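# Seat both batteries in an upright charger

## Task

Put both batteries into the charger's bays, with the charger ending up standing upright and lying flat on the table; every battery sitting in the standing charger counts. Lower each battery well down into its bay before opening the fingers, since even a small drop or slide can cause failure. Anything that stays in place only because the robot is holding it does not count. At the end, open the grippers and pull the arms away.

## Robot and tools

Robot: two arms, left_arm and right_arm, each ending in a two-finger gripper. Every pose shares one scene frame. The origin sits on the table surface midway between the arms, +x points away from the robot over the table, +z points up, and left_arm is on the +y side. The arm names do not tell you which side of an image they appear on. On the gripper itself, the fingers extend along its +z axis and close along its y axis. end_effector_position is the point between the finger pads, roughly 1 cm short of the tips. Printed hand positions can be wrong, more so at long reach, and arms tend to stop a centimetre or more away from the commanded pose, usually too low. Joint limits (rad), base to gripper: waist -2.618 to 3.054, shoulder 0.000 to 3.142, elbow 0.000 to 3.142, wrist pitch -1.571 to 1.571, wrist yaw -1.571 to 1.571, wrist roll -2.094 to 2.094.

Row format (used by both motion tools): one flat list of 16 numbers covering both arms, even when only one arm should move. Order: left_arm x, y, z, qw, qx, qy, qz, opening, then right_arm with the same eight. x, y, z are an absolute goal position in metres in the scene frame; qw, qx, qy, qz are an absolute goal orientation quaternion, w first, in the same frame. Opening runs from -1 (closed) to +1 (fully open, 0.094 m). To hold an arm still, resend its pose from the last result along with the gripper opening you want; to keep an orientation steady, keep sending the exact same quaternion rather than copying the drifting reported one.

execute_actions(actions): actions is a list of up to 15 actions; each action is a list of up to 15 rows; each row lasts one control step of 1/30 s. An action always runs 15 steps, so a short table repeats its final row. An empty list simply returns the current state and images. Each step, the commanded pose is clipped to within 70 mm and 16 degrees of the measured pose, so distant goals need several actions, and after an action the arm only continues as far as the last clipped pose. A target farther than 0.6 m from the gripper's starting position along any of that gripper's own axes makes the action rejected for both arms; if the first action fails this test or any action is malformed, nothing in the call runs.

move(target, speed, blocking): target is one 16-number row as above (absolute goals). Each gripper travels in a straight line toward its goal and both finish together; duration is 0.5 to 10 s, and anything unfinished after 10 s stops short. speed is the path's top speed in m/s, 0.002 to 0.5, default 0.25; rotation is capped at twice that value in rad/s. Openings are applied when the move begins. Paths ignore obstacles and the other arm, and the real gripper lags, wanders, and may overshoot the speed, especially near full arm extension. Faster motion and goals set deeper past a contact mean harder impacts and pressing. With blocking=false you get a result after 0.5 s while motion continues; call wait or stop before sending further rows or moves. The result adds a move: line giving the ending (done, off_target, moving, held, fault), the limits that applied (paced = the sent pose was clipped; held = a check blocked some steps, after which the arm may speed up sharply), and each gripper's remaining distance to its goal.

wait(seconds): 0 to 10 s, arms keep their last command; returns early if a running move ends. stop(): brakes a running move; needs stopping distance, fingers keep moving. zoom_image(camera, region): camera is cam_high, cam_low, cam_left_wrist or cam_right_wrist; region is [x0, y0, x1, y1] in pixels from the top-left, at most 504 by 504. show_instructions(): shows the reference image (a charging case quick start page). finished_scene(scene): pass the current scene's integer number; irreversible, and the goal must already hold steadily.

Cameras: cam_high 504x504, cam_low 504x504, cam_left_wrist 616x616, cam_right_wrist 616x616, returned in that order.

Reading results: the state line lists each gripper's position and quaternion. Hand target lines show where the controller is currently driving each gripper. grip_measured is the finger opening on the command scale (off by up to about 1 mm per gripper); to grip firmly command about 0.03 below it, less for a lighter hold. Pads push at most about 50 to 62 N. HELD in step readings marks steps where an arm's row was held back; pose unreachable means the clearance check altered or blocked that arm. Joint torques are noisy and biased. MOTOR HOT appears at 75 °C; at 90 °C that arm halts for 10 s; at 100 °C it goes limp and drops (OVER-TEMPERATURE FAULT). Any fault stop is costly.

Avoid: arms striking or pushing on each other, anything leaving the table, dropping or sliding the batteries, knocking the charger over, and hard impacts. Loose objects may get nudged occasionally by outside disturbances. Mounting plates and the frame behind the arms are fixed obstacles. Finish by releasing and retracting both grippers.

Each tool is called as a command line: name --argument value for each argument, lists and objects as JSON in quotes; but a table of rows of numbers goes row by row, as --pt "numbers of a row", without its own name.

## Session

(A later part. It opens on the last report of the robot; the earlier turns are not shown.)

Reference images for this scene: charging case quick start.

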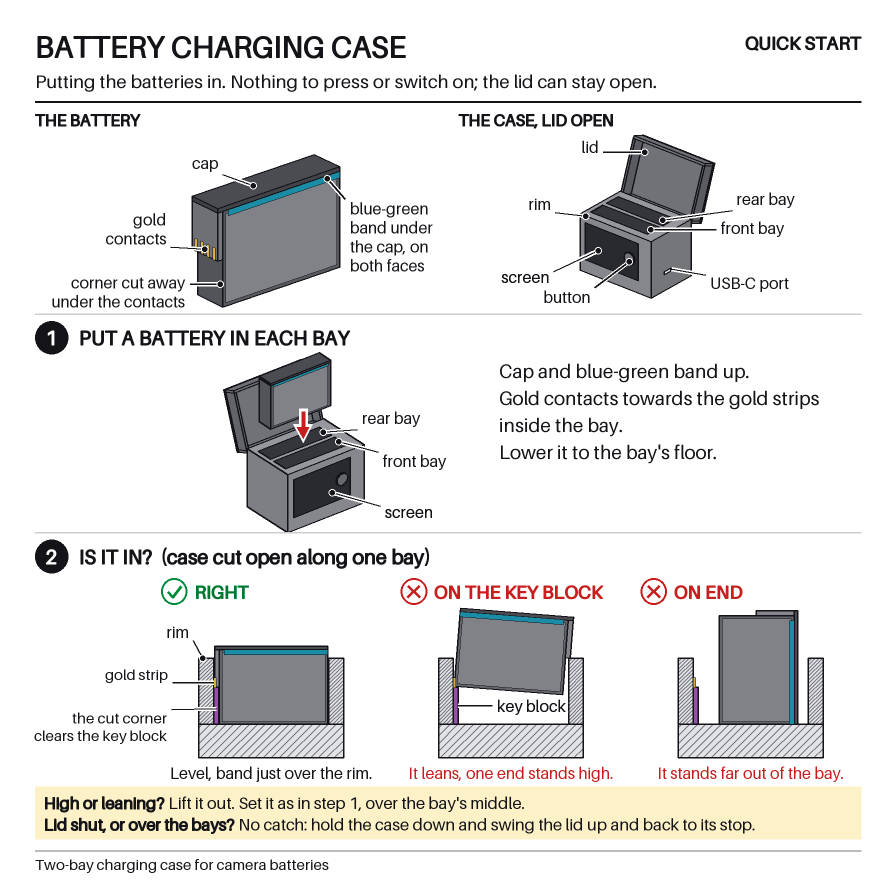

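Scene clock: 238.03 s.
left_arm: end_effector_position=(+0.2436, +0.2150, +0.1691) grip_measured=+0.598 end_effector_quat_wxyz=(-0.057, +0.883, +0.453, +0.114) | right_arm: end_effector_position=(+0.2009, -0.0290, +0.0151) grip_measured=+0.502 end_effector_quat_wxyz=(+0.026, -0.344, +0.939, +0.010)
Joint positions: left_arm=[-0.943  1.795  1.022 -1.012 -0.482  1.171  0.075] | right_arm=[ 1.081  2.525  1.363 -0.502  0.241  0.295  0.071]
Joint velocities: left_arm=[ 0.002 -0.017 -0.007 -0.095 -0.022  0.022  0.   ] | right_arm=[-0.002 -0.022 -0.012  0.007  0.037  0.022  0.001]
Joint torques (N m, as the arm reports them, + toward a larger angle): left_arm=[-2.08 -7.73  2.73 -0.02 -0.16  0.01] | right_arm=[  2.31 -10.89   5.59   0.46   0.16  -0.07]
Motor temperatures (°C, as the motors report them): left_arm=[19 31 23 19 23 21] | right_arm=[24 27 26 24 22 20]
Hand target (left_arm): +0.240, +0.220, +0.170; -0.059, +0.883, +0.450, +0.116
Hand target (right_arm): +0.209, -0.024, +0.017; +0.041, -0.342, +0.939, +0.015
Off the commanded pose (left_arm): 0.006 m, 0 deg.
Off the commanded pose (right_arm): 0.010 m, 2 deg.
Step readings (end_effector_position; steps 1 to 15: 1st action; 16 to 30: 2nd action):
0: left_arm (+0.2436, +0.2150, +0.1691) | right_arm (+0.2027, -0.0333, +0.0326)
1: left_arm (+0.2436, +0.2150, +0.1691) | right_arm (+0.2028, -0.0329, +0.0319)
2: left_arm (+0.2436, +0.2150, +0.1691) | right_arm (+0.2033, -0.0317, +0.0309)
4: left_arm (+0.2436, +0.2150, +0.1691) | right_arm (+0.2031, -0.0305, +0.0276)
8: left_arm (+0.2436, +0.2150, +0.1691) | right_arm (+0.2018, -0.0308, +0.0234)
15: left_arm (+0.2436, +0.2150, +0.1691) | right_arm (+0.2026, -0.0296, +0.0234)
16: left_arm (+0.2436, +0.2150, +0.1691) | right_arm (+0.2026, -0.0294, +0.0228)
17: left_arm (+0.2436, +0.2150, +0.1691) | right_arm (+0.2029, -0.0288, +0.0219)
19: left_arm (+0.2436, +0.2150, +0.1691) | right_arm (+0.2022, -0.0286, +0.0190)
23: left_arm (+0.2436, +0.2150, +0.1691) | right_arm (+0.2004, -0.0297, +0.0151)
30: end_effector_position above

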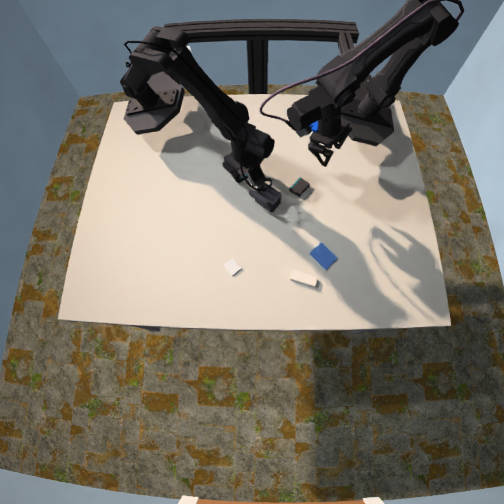

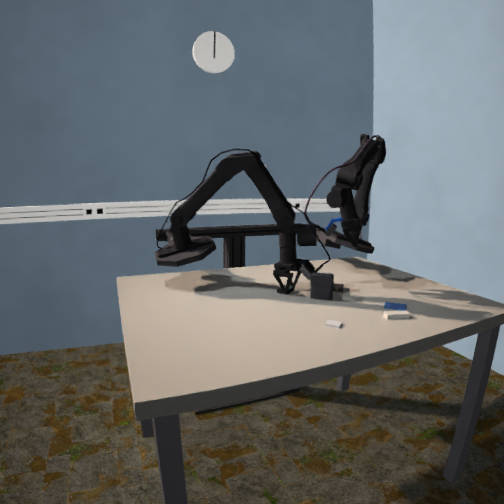

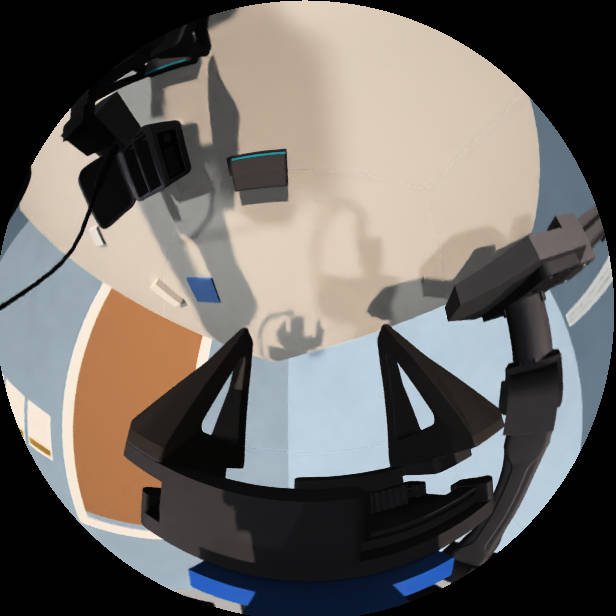

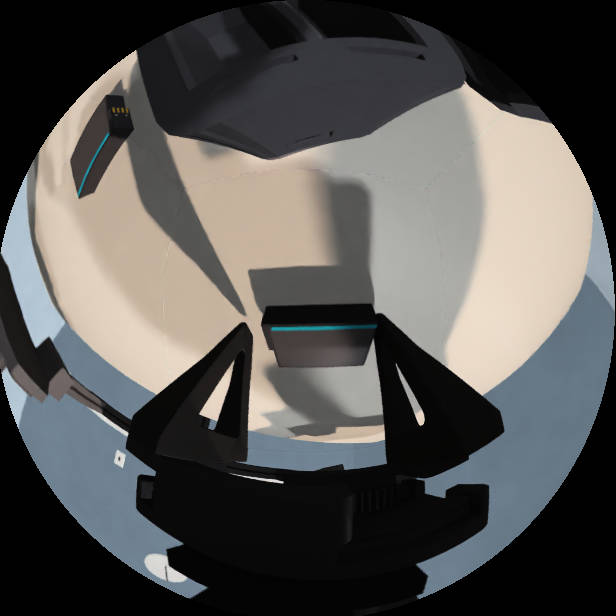

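execute_actions --actions '[[[0.24,0.22,0.17,-0.059,0.883,0.450,0.116,0.6, 0.209,-0.024,0.017,0.041,-0.342,0.939,0.015,0.3]],[[0.24,0.22,0.17,-0.059,0.883,0.450,0.116,0.6, 0.209,-0.024,0.017,0.041,-0.342,0.939,0.015,0.14]],[[0.24,0.22,0.17,-0.059,0.883,0.450,0.116,0.6, 0.205,-0.028,0.045,0.041,-0.342,0.939,0.015,0.14]]]'

Scene clock: 244.17 s.
left_arm: end_effector_position=(+0.2436, +0.2150, +0.1691) grip_measured=+0.598 end_effector_quat_wxyz=(-0.057, +0.883, +0.453, +0.114) | right_arm: end_effector_position=(+0.2057, -0.0298, +0.0337) grip_measured=+0.189 end_effector_quat_wxyz=(+0.032, -0.341, +0.940, +0.015)
Joint positions: left_arm=[-0.943  1.795  1.022 -1.012 -0.482  1.171  0.075] | right_arm=[ 1.081  2.47   1.356 -0.533  0.242  0.298  0.056]
Joint velocities: left_arm=[ 0.012 -0.012 -0.007 -0.066 -0.007 -0.007 -0.001] | right_arm=[ 0.002 -0.012 -0.012 -0.066 -0.081  0.022 -0.   ]
Joint torques (N m, as the arm reports them, + toward a larger angle): left_arm=[-2.05 -7.68  2.66 -0.04 -0.17  0.01] | right_arm=[  3.97 -12.91   4.73   0.19   0.1    0.06]
Motor temperatures (°C, as the motors report them): left_arm=[19 31 23 19 23 21] | right_arm=[24 28 26 24 22 20]
Hand target (left_arm): +0.240, +0.220, +0.170; -0.059, +0.883, +0.450, +0.116
Hand target (right_arm): +0.205, -0.028, +0.045; +0.041, -0.342, +0.939, +0.015
Off the commanded pose (left_arm): 0.006 m, 0 deg.
Off the commanded pose (right_arm): 0.011 m, 1 deg.
Step readings (end_effector_position; steps 1 to 15: 1st action; 16 to 30: 2nd action; 31 to 45: 3rd action):
0: left_arm (+0.2436, +0.2150, +0.1691) | right_arm (+0.2010, -0.0289, +0.0151)
1: left_arm (+0.2436, +0.2150, +0.1691) | right_arm (+0.2011, -0.0289, +0.0151)
2: left_arm (+0.2436, +0.2150, +0.1691) | right_arm (+0.2011, -0.0289, +0.0151)
4: left_arm (+0.2436, +0.2150, +0.1691) | right_arm (+0.2011, -0.0289, +0.0151)
8: left_arm (+0.2436, +0.2150, +0.1691) | right_arm (+0.2011, -0.0289, +0.0151)
15: left_arm (+0.2436, +0.2150, +0.1691) | right_arm (+0.2011, -0.0289, +0.0151)
16: left_arm (+0.2436, +0.2150, +0.1691) | right_arm (+0.2011, -0.0289, +0.0151)
17: left_arm (+0.2436, +0.2150, +0.1691) | right_arm (+0.2012, -0.0289, +0.0151)
19: left_arm (+0.2436, +0.2150, +0.1691) | right_arm (+0.2012, -0.0289, +0.0151)
23: left_arm (+0.2436, +0.2150, +0.1691) | right_arm (+0.2012, -0.0289, +0.0151)
30: left_arm (+0.2436, +0.2150, +0.1691) | right_arm (+0.2012, -0.0289, +0.0151)
31: left_arm (+0.2436, +0.2150, +0.1691) | right_arm (+0.2014, -0.0290, +0.0163)
32: left_arm (+0.2436, +0.2150, +0.1691) | right_arm (+0.2011, -0.0304, +0.0183)
34: left_arm (+0.2436, +0.2150, +0.1691) | right_arm (+0.2023, -0.0313, +0.0247)
38: left_arm (+0.2436, +0.2150, +0.1691) | right_arm (+0.2063, -0.0287, +0.0334)
45: end_effector_position above

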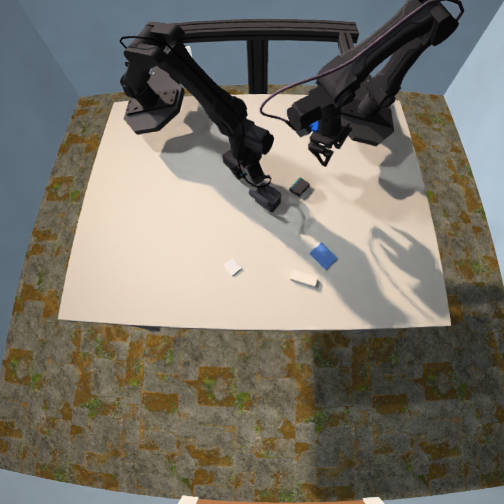

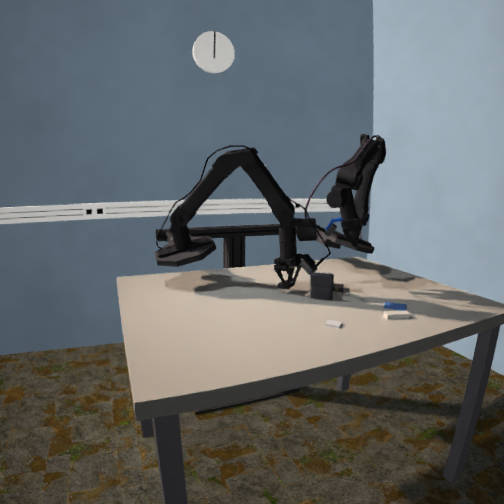

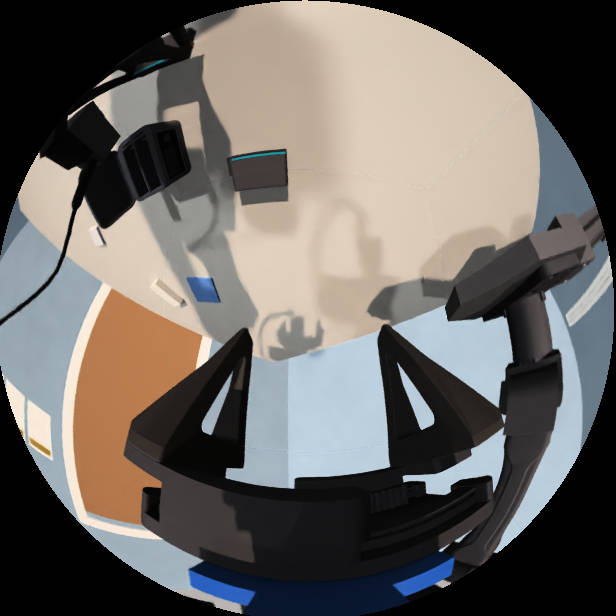

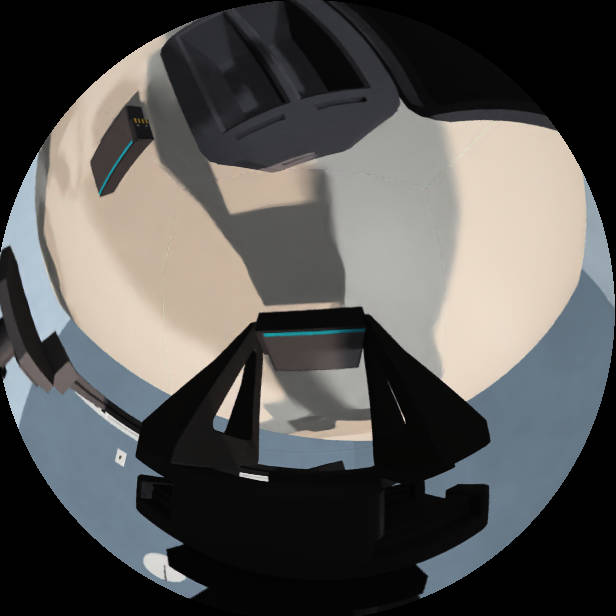

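move --target '[0.24,0.22,0.17,-0.059,0.883,0.450,0.116,0.6, 0.26,-0.15,0.09,0.02,-0.174,0.985,0.003,0.14]' --speed 0.2

move --target '[0.255,0.145,0.08,-0.059,0.883,0.450,0.116,0.6, 0.33,-0.21,0.045,0.02,-0.174,0.985,0.003,0.14]' --speed 0.15

Scene clock: 252.23 s.
left_arm: end_effector_position=(+0.2436, +0.2150, +0.1691) grip_measured=+0.598 end_effector_quat_wxyz=(-0.057, +0.883, +0.453, +0.114) | right_arm: end_effector_position=(+0.2602, -0.1457, +0.0828) grip_measured=+0.189 end_effector_quat_wxyz=(+0.013, -0.176, +0.984, +0.007)
Joint positions: left_arm=[-0.943  1.795  1.022 -1.012 -0.482  1.171  0.075] | right_arm=[ 0.801  2.143  1.162 -0.638  0.258  0.362  0.056]
Joint velocities: left_arm=[-0.002 -0.007 -0.007  0.022 -0.037  0.037  0.   ] | right_arm=[ 0.017 -0.002 -0.007  0.066 -0.081  0.022 -0.   ]
Joint torques (N m, as the arm reports them, + toward a larger angle): left_arm=[-2.08 -7.77  2.7  -0.06 -0.16  0.03] | right_arm=[  3.26 -11.07   4.18   0.08   0.12   0.07]
Motor temperatures (°C, as the motors report them): left_arm=[19 31 23 19 23 21] | right_arm=[24 28 25 23 22 20]
Hand target (left_arm): +0.240, +0.220, +0.170; -0.059, +0.883, +0.450, +0.116
Hand target (right_arm): +0.259, -0.148, +0.090; +0.018, -0.174, +0.985, +0.006
Off the commanded pose (left_arm): 0.006 m, 0 deg.
Off the commanded pose (right_arm): 0.008 m, 1 deg.
move: done

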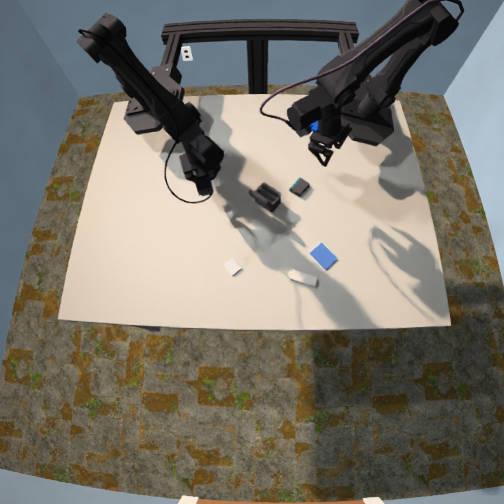

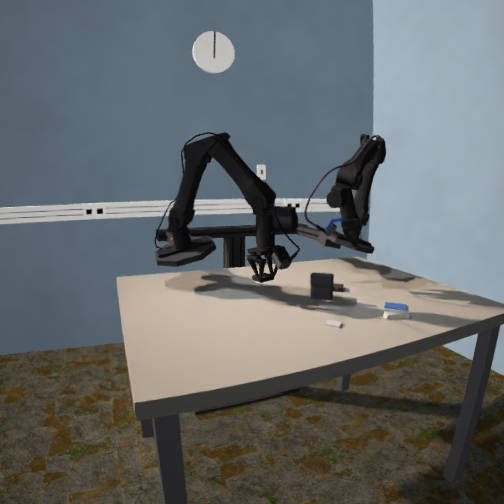

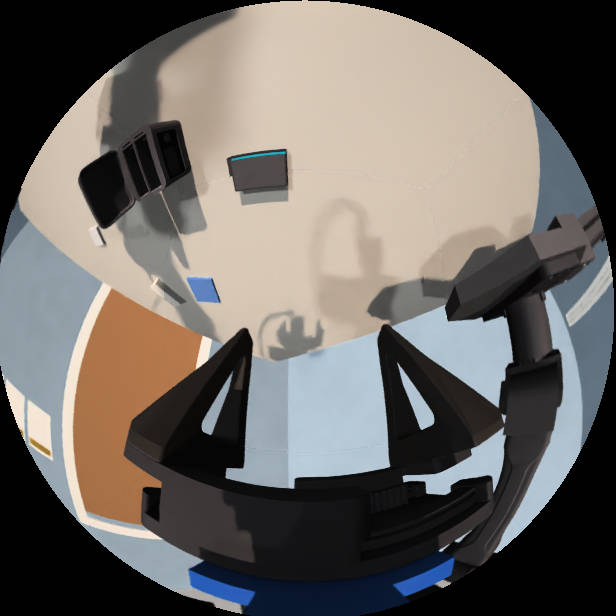

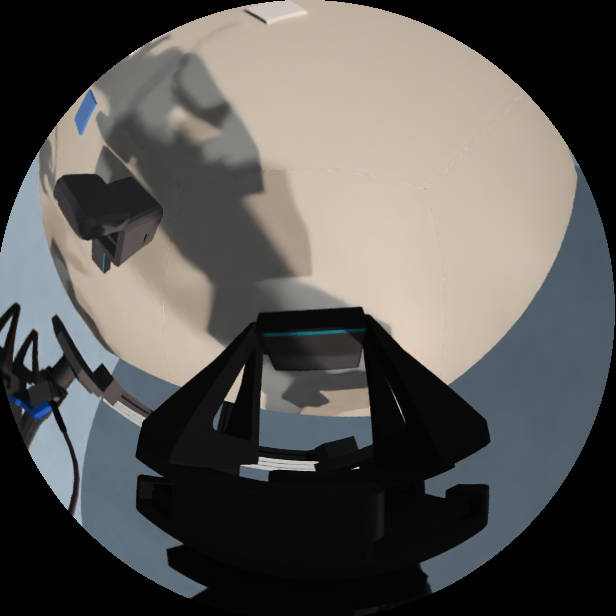

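Scene clock: 253.50 s.
left_arm: end_effector_position=(+0.2474, +0.1611, +0.0726) grip_measured=+0.598 end_effector_quat_wxyz=(-0.083, +0.884, +0.447, +0.113) | right_arm: end_effector_position=(+0.3133, -0.2163, +0.0402) grip_measured=+0.189 end_effector_quat_wxyz=(-0.005, -0.172, +0.985, +0.002)
Joint positions: left_arm=[-0.951  2.213  1.118 -0.751 -0.482  1.153  0.075] | right_arm=[ 0.524  2.216  1.196 -0.564  0.263  0.094  0.056]
Joint velocities: left_arm=[-0.002 -0.007 -0.012  0.007  0.051 -0.007 -0.   ] | right_arm=[-0.012 -0.002 -0.012 -0.007 -0.037  0.022  0.001]
Joint torques (N m, as the arm reports them, + toward a larger angle): left_arm=[-3.39 -8.89  5.05  0.   -0.17 -0.01] | right_arm=[ 3.33 -9.2   7.88  0.37  0.03 -0.06]
Motor temperatures (°C, as the motors report them): left_arm=[19 31 23 19 23 21] | right_arm=[24 28 25 23 22 20]
Hand target (left_arm): +0.254, +0.145, +0.079; -0.059, +0.883, +0.450, +0.116
Hand target (right_arm): +0.329, -0.209, +0.045; +0.019, -0.174, +0.985, +0.006
Off the commanded pose (left_arm): 0.019 m, 3 deg.
Off the commanded pose (right_arm): 0.019 m, 3 deg.
move: off_target (left_arm, right_arm)

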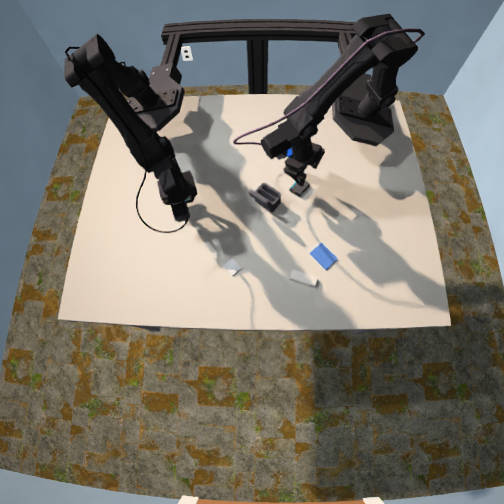

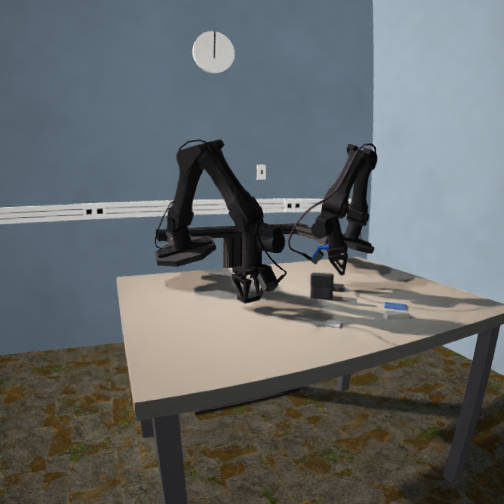

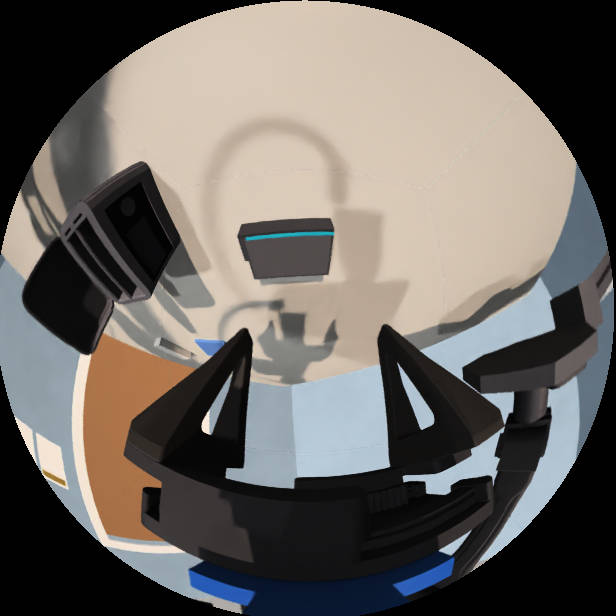

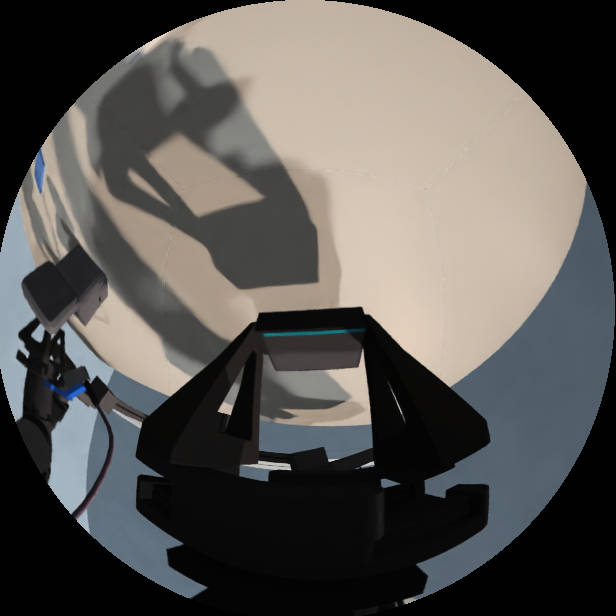

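execute_actions --actions '[[[0.25,0.13,0.06,-0.059,0.883,0.450,0.116,0.6, 0.322,-0.212,0.032,0.01,-0.174,0.985,0.002,0.14]],[[0.25,0.125,0.045,-0.059,0.883,0.450,0.116,0.6, 0.322,-0.212,0.022,0.01,-0.174,0.985,0.002,0.14]]]'

Scene clock: 258.30 s.
left_arm: end_effector_position=(+0.2439, +0.1392, +0.0404) grip_measured=+0.598 end_effector_quat_wxyz=(-0.080, +0.884, +0.446, +0.115) | right_arm: end_effector_position=(+0.3138, -0.2133, +0.0207) grip_measured=+0.189 end_effector_quat_wxyz=(-0.005, -0.174, +0.985, +0.002)
Joint positions: left_arm=[-0.973  2.351  1.175 -0.674 -0.48   1.133  0.075] | right_arm=[ 0.517  2.273  1.196 -0.504  0.264  0.081  0.056]
Joint velocities: left_arm=[-0.017  0.002 -0.007 -0.007  0.037  0.007 -0.001] | right_arm=[-0.012  0.002  0.007 -0.007 -0.022 -0.037 -0.   ]
Joint torques (N m, as the arm reports them, + toward a larger angle): left_arm=[-3.14 -9.6   4.67 -0.02 -0.09 -0.02] | right_arm=[ 2.7  -9.66  5.04  0.34  0.08 -0.09]
Motor temperatures (°C, as the motors report them): left_arm=[19 32 23 19 23 21] | right_arm=[24 28 25 23 22 20]
Hand target (left_arm): +0.250, +0.125, +0.045; -0.059, +0.883, +0.450, +0.116
Hand target (right_arm): +0.322, -0.212, +0.022; +0.010, -0.174, +0.985, +0.002
Off the commanded pose (left_arm): 0.016 m, 2 deg.
Off the commanded pose (right_arm): 0.008 m, 2 deg.
Step readings (end_effector_position; steps 1 to 15: 1st action; 16 to 30: 2nd action):
0: left_arm (+0.2476, +0.1609, +0.0726) | right_arm (+0.3133, -0.2163, +0.0402)
1: left_arm (+0.2476, +0.1597, +0.0713) | right_arm (+0.3134, -0.2161, +0.0395)
2: left_arm (+0.2481, +0.1560, +0.0685) | right_arm (+0.3139, -0.2154, +0.0380)
4: left_arm (+0.2475, +0.1482, +0.0610) | right_arm (+0.3132, -0.2145, +0.0340)
8: left_arm (+0.2436, +0.1459, +0.0540) | right_arm (+0.3109, -0.2143, +0.0298)
15: left_arm (+0.2439, +0.1454, +0.0539) | right_arm (+0.3121, -0.2137, +0.0298)
16: left_arm (+0.2439, +0.1450, +0.0528) | right_arm (+0.3123, -0.2135, +0.0291)
17: left_arm (+0.2444, +0.1432, +0.0509) | right_arm (+0.3131, -0.2131, +0.0278)
19: left_arm (+0.2446, +0.1404, +0.0454) | right_arm (+0.3136, -0.2131, +0.0245)
23: left_arm (+0.2432, +0.1404, +0.0406) | right_arm (+0.3125, -0.2138, +0.0207)
30: end_effector_position above

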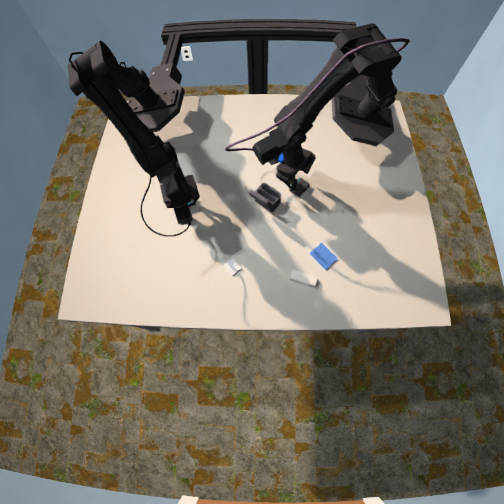

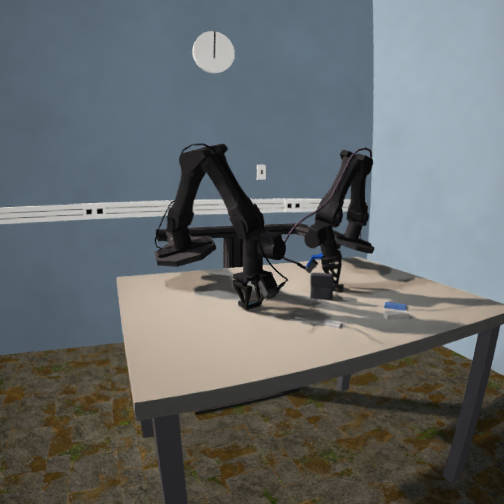

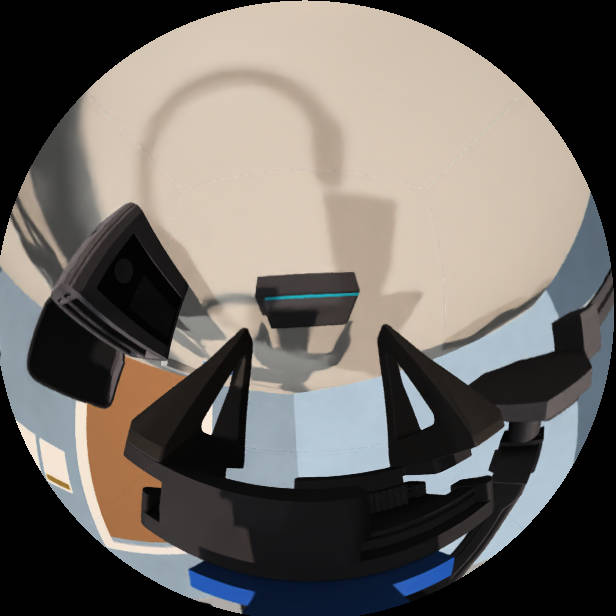

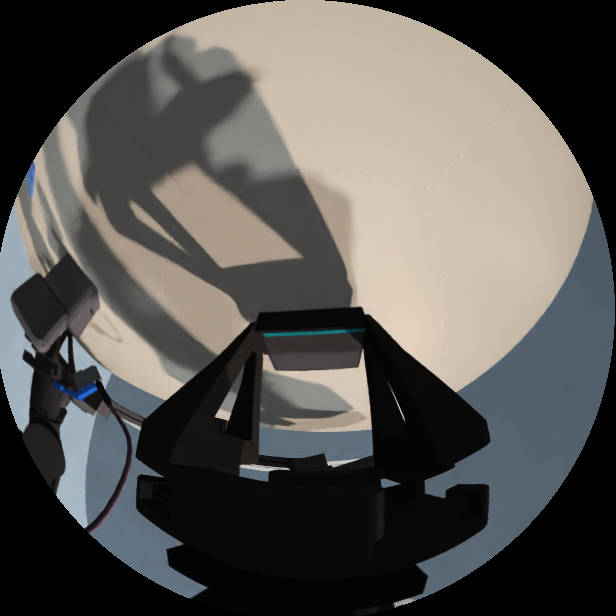

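execute_actions --actions '[[[0.245,0.115,0.035,-0.059,0.883,0.450,0.116,0.6, 0.322,-0.212,0.015,0.01,-0.174,0.985,0.002,0.14]],[[0.245,0.113,0.028,-0.059,0.883,0.450,0.116,0.55, 0.322,-0.212,0.015,0.01,-0.174,0.985,0.002,0.165]]]'

Scene clock: 262.10 s.
left_arm: end_effector_position=(+0.2406, +0.1278, +0.0243) grip_measured=+0.552 end_effector_quat_wxyz=(-0.079, +0.883, +0.447, +0.116) | right_arm: end_effector_position=(+0.3144, -0.2118, +0.0151) grip_measured=+0.189 end_effector_quat_wxyz=(-0.003, -0.176, +0.984, +0.002)
Joint positions: left_arm=[-0.988  2.423  1.212 -0.645 -0.478  1.115  0.073] | right_arm=[ 0.516  2.29   1.196 -0.483  0.264  0.075  0.056]
Joint velocities: left_arm=[ 0.002 -0.007 -0.017 -0.022  0.066  0.022 -0.   ] | right_arm=[-0.002 -0.002 -0.002 -0.007 -0.022 -0.11   0.   ]
Joint torques (N m, as the arm reports them, + toward a larger angle): left_arm=[-3.37 -9.61  4.53  0.02 -0.09 -0.01] | right_arm=[ 2.47 -9.56  4.71  0.41  0.08 -0.07]
Motor temperatures (°C, as the motors report them): left_arm=[19 32 23 19 23 21] | right_arm=[24 28 25 23 22 20]
Hand target (left_arm): +0.245, +0.113, +0.028; -0.059, +0.883, +0.450, +0.116
Hand target (right_arm): +0.322, -0.212, +0.015; +0.010, -0.174, +0.985, +0.002
Off the commanded pose (left_arm): 0.016 m, 2 deg.
Off the commanded pose (right_arm): 0.008 m, 1 deg.
Step readings (end_effector_position; steps 1 to 15: 1st action; 16 to 30: 2nd action):
0: left_arm (+0.2440, +0.1390, +0.0403) | right_arm (+0.3141, -0.2131, +0.0207)
1: left_arm (+0.2439, +0.1383, +0.0395) | right_arm (+0.3142, -0.2130, +0.0203)
2: left_arm (+0.2442, +0.1358, +0.0380) | right_arm (+0.3147, -0.2125, +0.0196)
4: left_arm (+0.2437, +0.1313, +0.0338) | right_arm (+0.3146, -0.2119, +0.0173)
8: left_arm (+0.2409, +0.1300, +0.0302) | right_arm (+0.3138, -0.2116, +0.0152)
15: left_arm (+0.2410, +0.1299, +0.0302) | right_arm (+0.3144, -0.2118, +0.0151)
16: left_arm (+0.2409, +0.1298, +0.0297) | right_arm (+0.3144, -0.2118, +0.0151)
17: left_arm (+0.2410, +0.1292, +0.0289) | right_arm (+0.3144, -0.2118, +0.0151)
19: left_arm (+0.2410, +0.1281, +0.0264) | right_arm (+0.3144, -0.2118, +0.0151)
23: left_arm (+0.2404, +0.1282, +0.0244) | right_arm (+0.3144, -0.2118, +0.0151)
30: end_effector_position above

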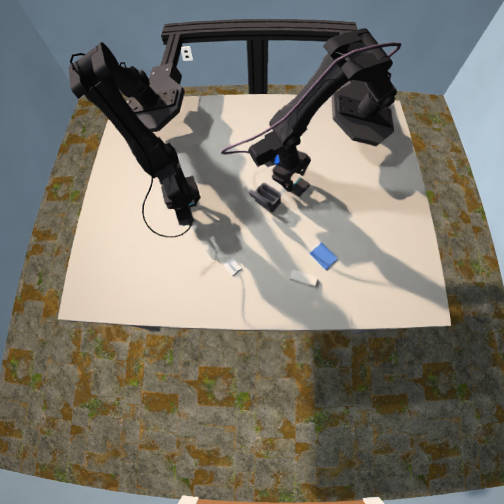

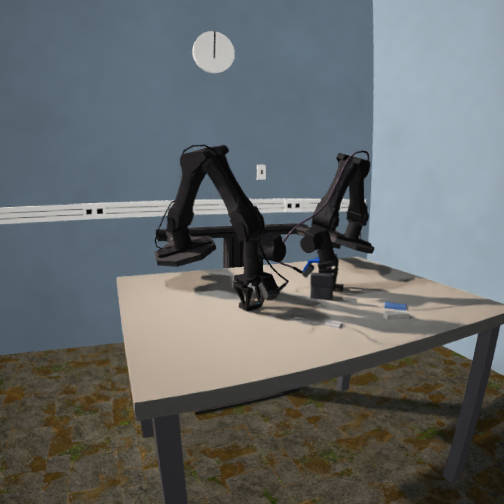

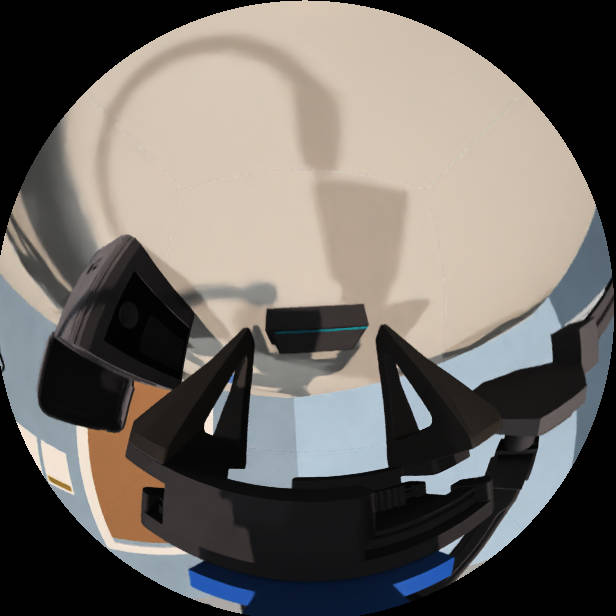

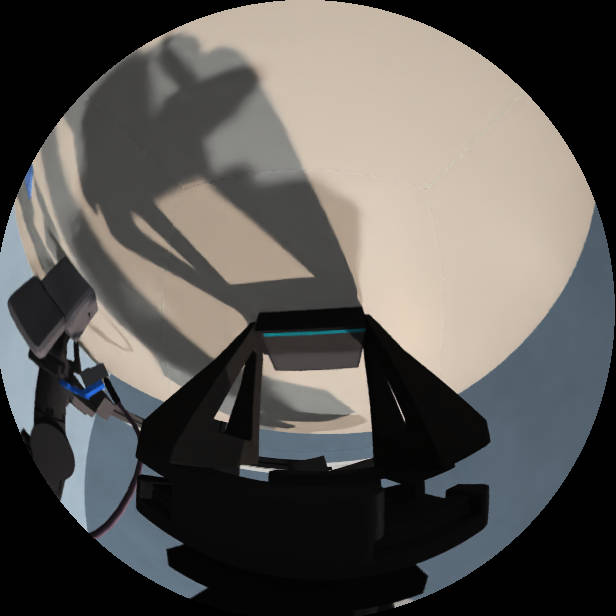

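execute_actions --actions '[[[0.242,0.106,0.022,-0.059,0.883,0.450,0.116,0.5, 0.322,-0.212,0.015,0.01,-0.174,0.985,0.002,0.18],[0.242,0.106,0.022,-0.059,0.883,0.450,0.116,0.5, 0.322,-0.212,0.015,0.01,-0.174,0.985,0.002,0.18],[0.242,0.106,0.022,-0.059,0.883,0.450,0.116,0.5, 0.322,-0.212,0.015,0.01,-0.174,0.985,0.002,0.18],[0.242,0.106,0.022,-0.059,0.883,0.450,0.116,0.5, 0.322,-0.212,0.015,0.01,-0.174,0.985,0.002,0.19],[0.242,0.106,0.022,-0.059,0.883,0.450,0.116,0.5, 0.322,-0.212,0.015,0.01,-0.174,0.985,0.002,0.19],[0.242,0.106,0.022,-0.059,0.883,0.450,0.116,0.5, 0.322,-0.212,0.015,0.01,-0.174,0.985,0.002,0.2],[0.242,0.106,0.022,-0.059,0.883,0.450,0.116,0.5, 0.322,-0.212,0.015,0.01,-0.174,0.985,0.002,0.2],[0.242,0.106,0.022,-0.059,0.883,0.450,0.116,0.5, 0.322,-0.212,0.015,0.01,-0.174,0.985,0.002,0.22],[0.242,0.106,0.022,-0.059,0.883,0.450,0.116,0.5, 0.322,-0.212,0.015,0.01,-0.174,0.985,0.002,0.25],[0.242,0.106,0.022,-0.059,0.883,0.450,0.116,0.5, 0.322,-0.212,0.015,0.01,-0.174,0.985,0.002,0.35],[0.242,0.106,0.022,-0.059,0.883,0.450,0.116,0.5, 0.322,-0.212,0.015,0.01,-0.174,0.985,0.002,0.5]],[[0.242,0.106,0.016,-0.059,0.883,0.450,0.116,0.5, 0.322,-0.212,0.06,0.01,-0.174,0.985,0.002,0.6]]]'

Scene clock: 272.17 s.
left_arm: end_effector_position=(+0.2377, +0.1206, +0.0125) grip_measured=+0.502 end_effector_quat_wxyz=(-0.078, +0.883, +0.448, +0.116) | right_arm: end_effector_position=(+0.3123, -0.2187, +0.0467) grip_measured=+0.598 end_effector_quat_wxyz=(-0.007, -0.174, +0.985, +0.001)
Joint positions: left_arm=[-0.997  2.472  1.237 -0.624 -0.476  1.102  0.071] | right_arm=[ 0.524  2.196  1.196 -0.589  0.264  0.092  0.075]
Joint velocities: left_arm=[-0.007 -0.012 -0.002 -0.095 -0.037  0.037  0.   ] | right_arm=[ 0.007 -0.007  0.007 -0.037  0.007  0.007  0.   ]
Joint torques (N m, as the arm reports them, + toward a larger angle): left_arm=[-3.43 -9.92  4.33  0.01 -0.07  0.03] | right_arm=[  4.42 -10.82   7.69   0.08   0.08   0.05]
Motor temperatures (°C, as the motors report them): left_arm=[19 32 24 19 23 21] | right_arm=[24 28 25 23 22 20]
Hand target (left_arm): +0.242, +0.106, +0.016; -0.059, +0.883, +0.450, +0.116
Hand target (right_arm): +0.322, -0.212, +0.060; +0.010, -0.174, +0.985, +0.002
Off the commanded pose (left_arm): 0.016 m, 2 deg.
Off the commanded pose (right_arm): 0.018 m, 2 deg.
Step readings (end_effector_position; steps 1 to 15: 1st action; 16 to 30: 2nd action):
0: left_arm (+0.2406, +0.1277, +0.0243) | right_arm (+0.3144, -0.2118, +0.0151)
1: left_arm (+0.2406, +0.1272, +0.0237) | right_arm (+0.3144, -0.2118, +0.0151)
2: left_arm (+0.2410, +0.1253, +0.0227) | right_arm (+0.3144, -0.2118, +0.0151)
4: left_arm (+0.2409, +0.1219, +0.0200) | right_arm (+0.3144, -0.2118, +0.0151)
8: left_arm (+0.2390, +0.1209, +0.0177) | right_arm (+0.3144, -0.2118, +0.0151)
15: left_arm (+0.2390, +0.1209, +0.0177) | right_arm (+0.3150, -0.2123, +0.0149)
16: left_arm (+0.2389, +0.1208, +0.0173) | right_arm (+0.3148, -0.2130, +0.0171)
17: left_arm (+0.2389, +0.1205, +0.0165) | right_arm (+0.3126, -0.2149, +0.0214)
19: left_arm (+0.2383, +0.1206, +0.0146) | right_arm (+0.3136, -0.2166, +0.0329)
23: left_arm (+0.2374, +0.1212, +0.0126) | right_arm (+0.3175, -0.2166, +0.0464)
30: end_effector_position above

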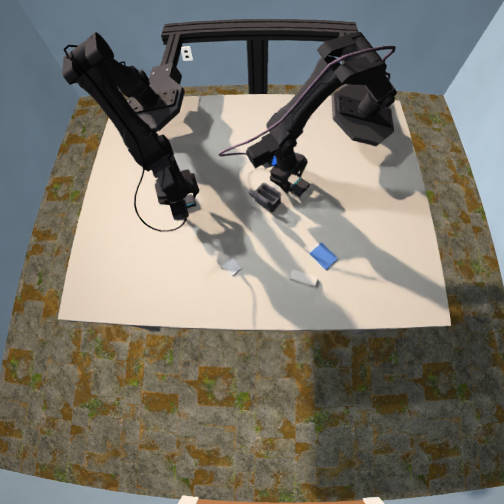

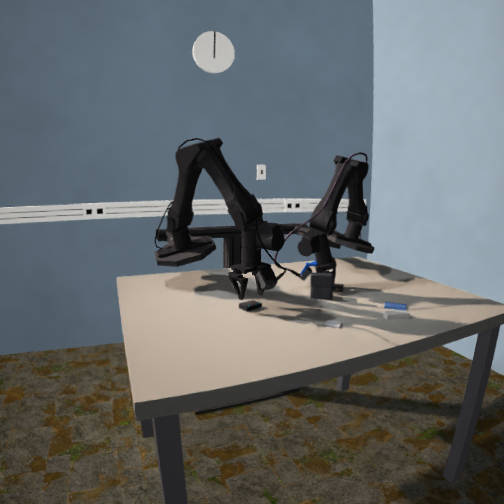

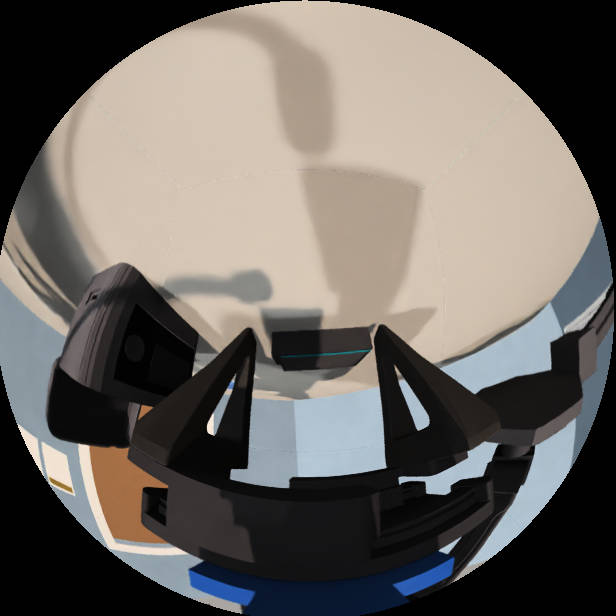

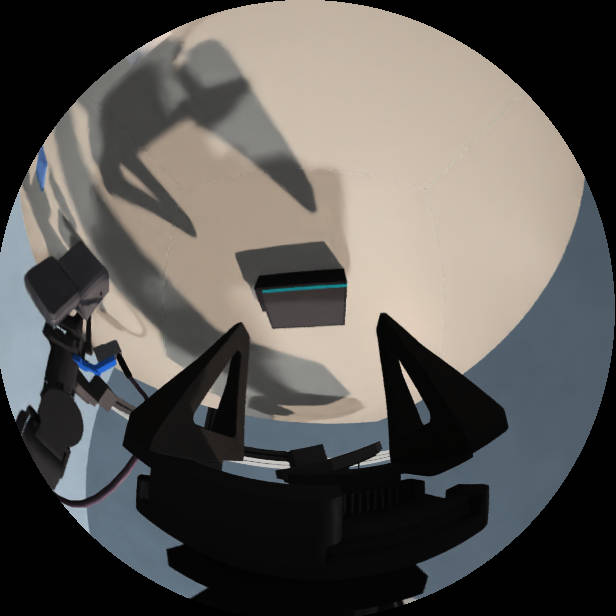

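execute_actions --actions '[[[0.242,0.106,0.018,-0.059,0.883,0.450,0.116,0.3, 0.322,-0.21,0.06,-0.06,-0.174,0.983,-0.01,0.6]],[[0.242,0.106,0.018,-0.059,0.883,0.450,0.116,0.14, 0.322,-0.21,0.055,-0.1285,-0.172,0.976,-0.0227,0.6]],[[0.242,0.106,0.045,-0.059,0.883,0.450,0.116,0.14, 0.322,-0.207,0.042,-0.1285,-0.172,0.976,-0.0227,0.55]]]'

Scene clock: 278.53 s.
left_arm: end_effector_position=(+0.2400, +0.1163, +0.0344) grip_measured=+0.142 end_effector_quat_wxyz=(-0.072, +0.883, +0.450, +0.117) | right_arm: end_effector_position=(+0.3109, -0.2123, +0.0372) grip_measured=+0.552 end_effector_quat_wxyz=(-0.145, -0.180, +0.972, -0.030)
Joint positions: left_arm=[-1.013  2.418  1.252 -0.688 -0.473  1.087  0.054] | right_arm=[ 0.524  2.457  1.589 -1.013  0.242  0.149  0.073]
Joint velocities: left_arm=[-0.007  0.002 -0.002 -0.007 -0.022 -0.081 -0.   ] | right_arm=[-0.007 -0.002  0.002  0.007 -0.037 -0.007 -0.001]
Joint torques (N m, as the arm reports them, + toward a larger angle): left_arm=[ -3.74 -11.52   4.32  -0.17  -0.06  -0.06] | right_arm=[  3.52 -11.42   7.32  -0.39  -0.09   0.05]
Motor temperatures (°C, as the motors report them): left_arm=[19 32 24 19 23 21] | right_arm=[24 28 25 23 22 20]
Hand target (left_arm): +0.242, +0.106, +0.045; -0.059, +0.883, +0.450, +0.115
Hand target (right_arm): +0.322, -0.207, +0.042; -0.128, -0.172, +0.976, -0.023
Off the commanded pose (left_arm): 0.015 m, 2 deg.
Off the commanded pose (right_arm): 0.013 m, 2 deg.
Step readings (end_effector_position; steps 1 to 15: 1st action; 16 to 30: 2nd action; 31 to 45: 3rd action):
0: left_arm (+0.2378, +0.1206, +0.0125) | right_arm (+0.3112, -0.2193, +0.0467)
1: left_arm (+0.2378, +0.1206, +0.0125) | right_arm (+0.3105, -0.2199, +0.0482)
2: left_arm (+0.2377, +0.1205, +0.0125) | right_arm (+0.3132, -0.2189, +0.0494)
4: left_arm (+0.2377, +0.1205, +0.0125) | right_arm (+0.3256, -0.2134, +0.0510)
8: left_arm (+0.2377, +0.1205, +0.0125) | right_arm (+0.3317, -0.2118, +0.0554)
15: left_arm (+0.2377, +0.1205, +0.0125) | right_arm (+0.3196, -0.2168, +0.0540)
16: left_arm (+0.2377, +0.1205, +0.0125) | right_arm (+0.3177, -0.2173, +0.0545)
17: left_arm (+0.2374, +0.1204, +0.0124) | right_arm (+0.3201, -0.2157, +0.0541)
19: left_arm (+0.2374, +0.1204, +0.0124) | right_arm (+0.3294, -0.2091, +0.0497)
23: left_arm (+0.2374, +0.1204, +0.0124) | right_arm (+0.3266, -0.2083, +0.0462)
30: left_arm (+0.2374, +0.1204, +0.0124) | right_arm (+0.3174, -0.2129, +0.0490)
31: left_arm (+0.2374, +0.1204, +0.0140) | right_arm (+0.3171, -0.2128, +0.0484)
32: left_arm (+0.2368, +0.1214, +0.0170) | right_arm (+0.3171, -0.2124, +0.0470)
34: left_arm (+0.2375, +0.1206, +0.0246) | right_arm (+0.3149, -0.2122, +0.0431)
38: left_arm (+0.2407, +0.1148, +0.0337) | right_arm (+0.3110, -0.2123, +0.0374)
45: end_effector_position above

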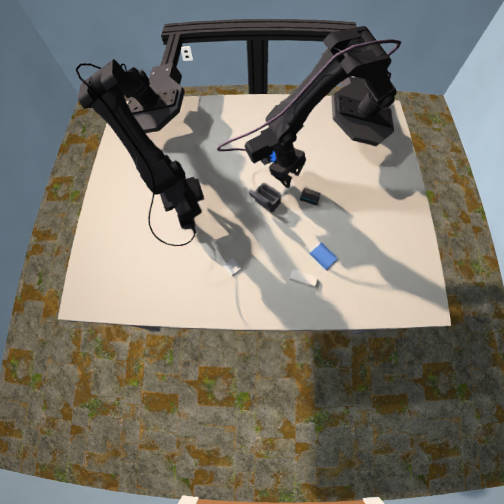

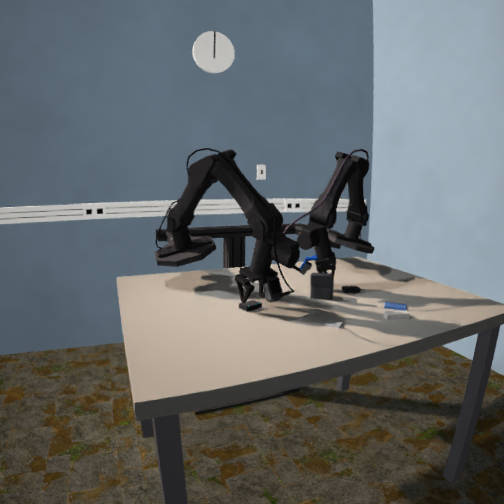

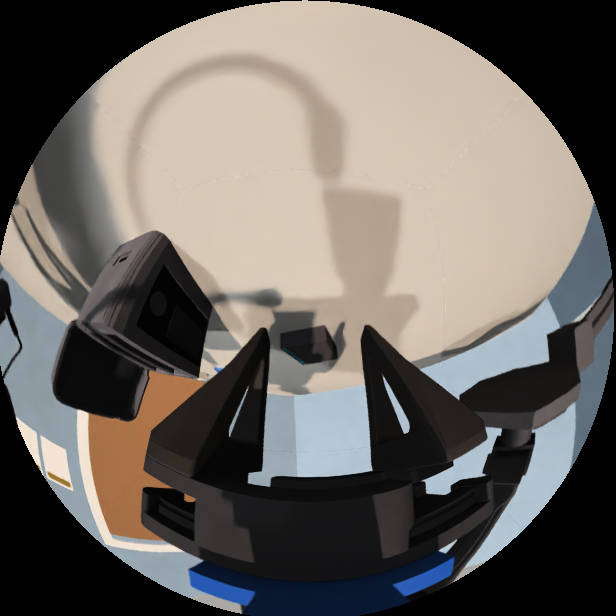

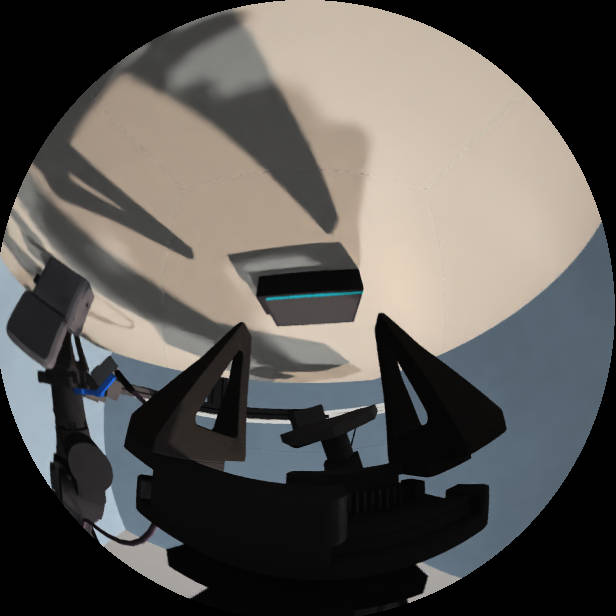

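zoom_image --camera "cam_left_wrist" --region '[230,280,400,400]'

zoom_image --camera "cam_low" --region '[210,250,330,330]'

Region (230, 280, 400, 400) of cam_left_wrist's 616x616 image, scaled by 2.965, with more detail than that image has; it fills the top 356 rows of this view, and the rest is white.

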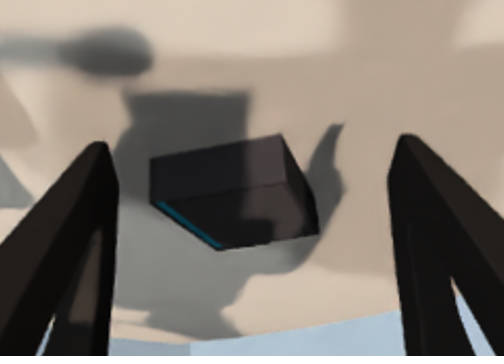

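Region (210, 250, 330, 330) of cam_low's 504x504 image, scaled by 4.200, with more detail than that image has.

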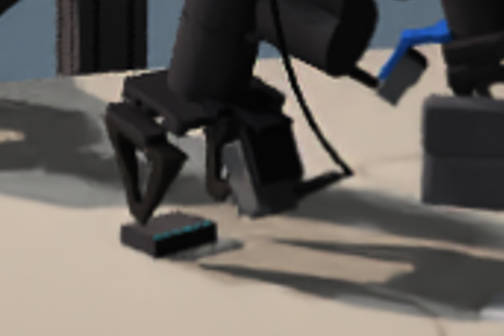

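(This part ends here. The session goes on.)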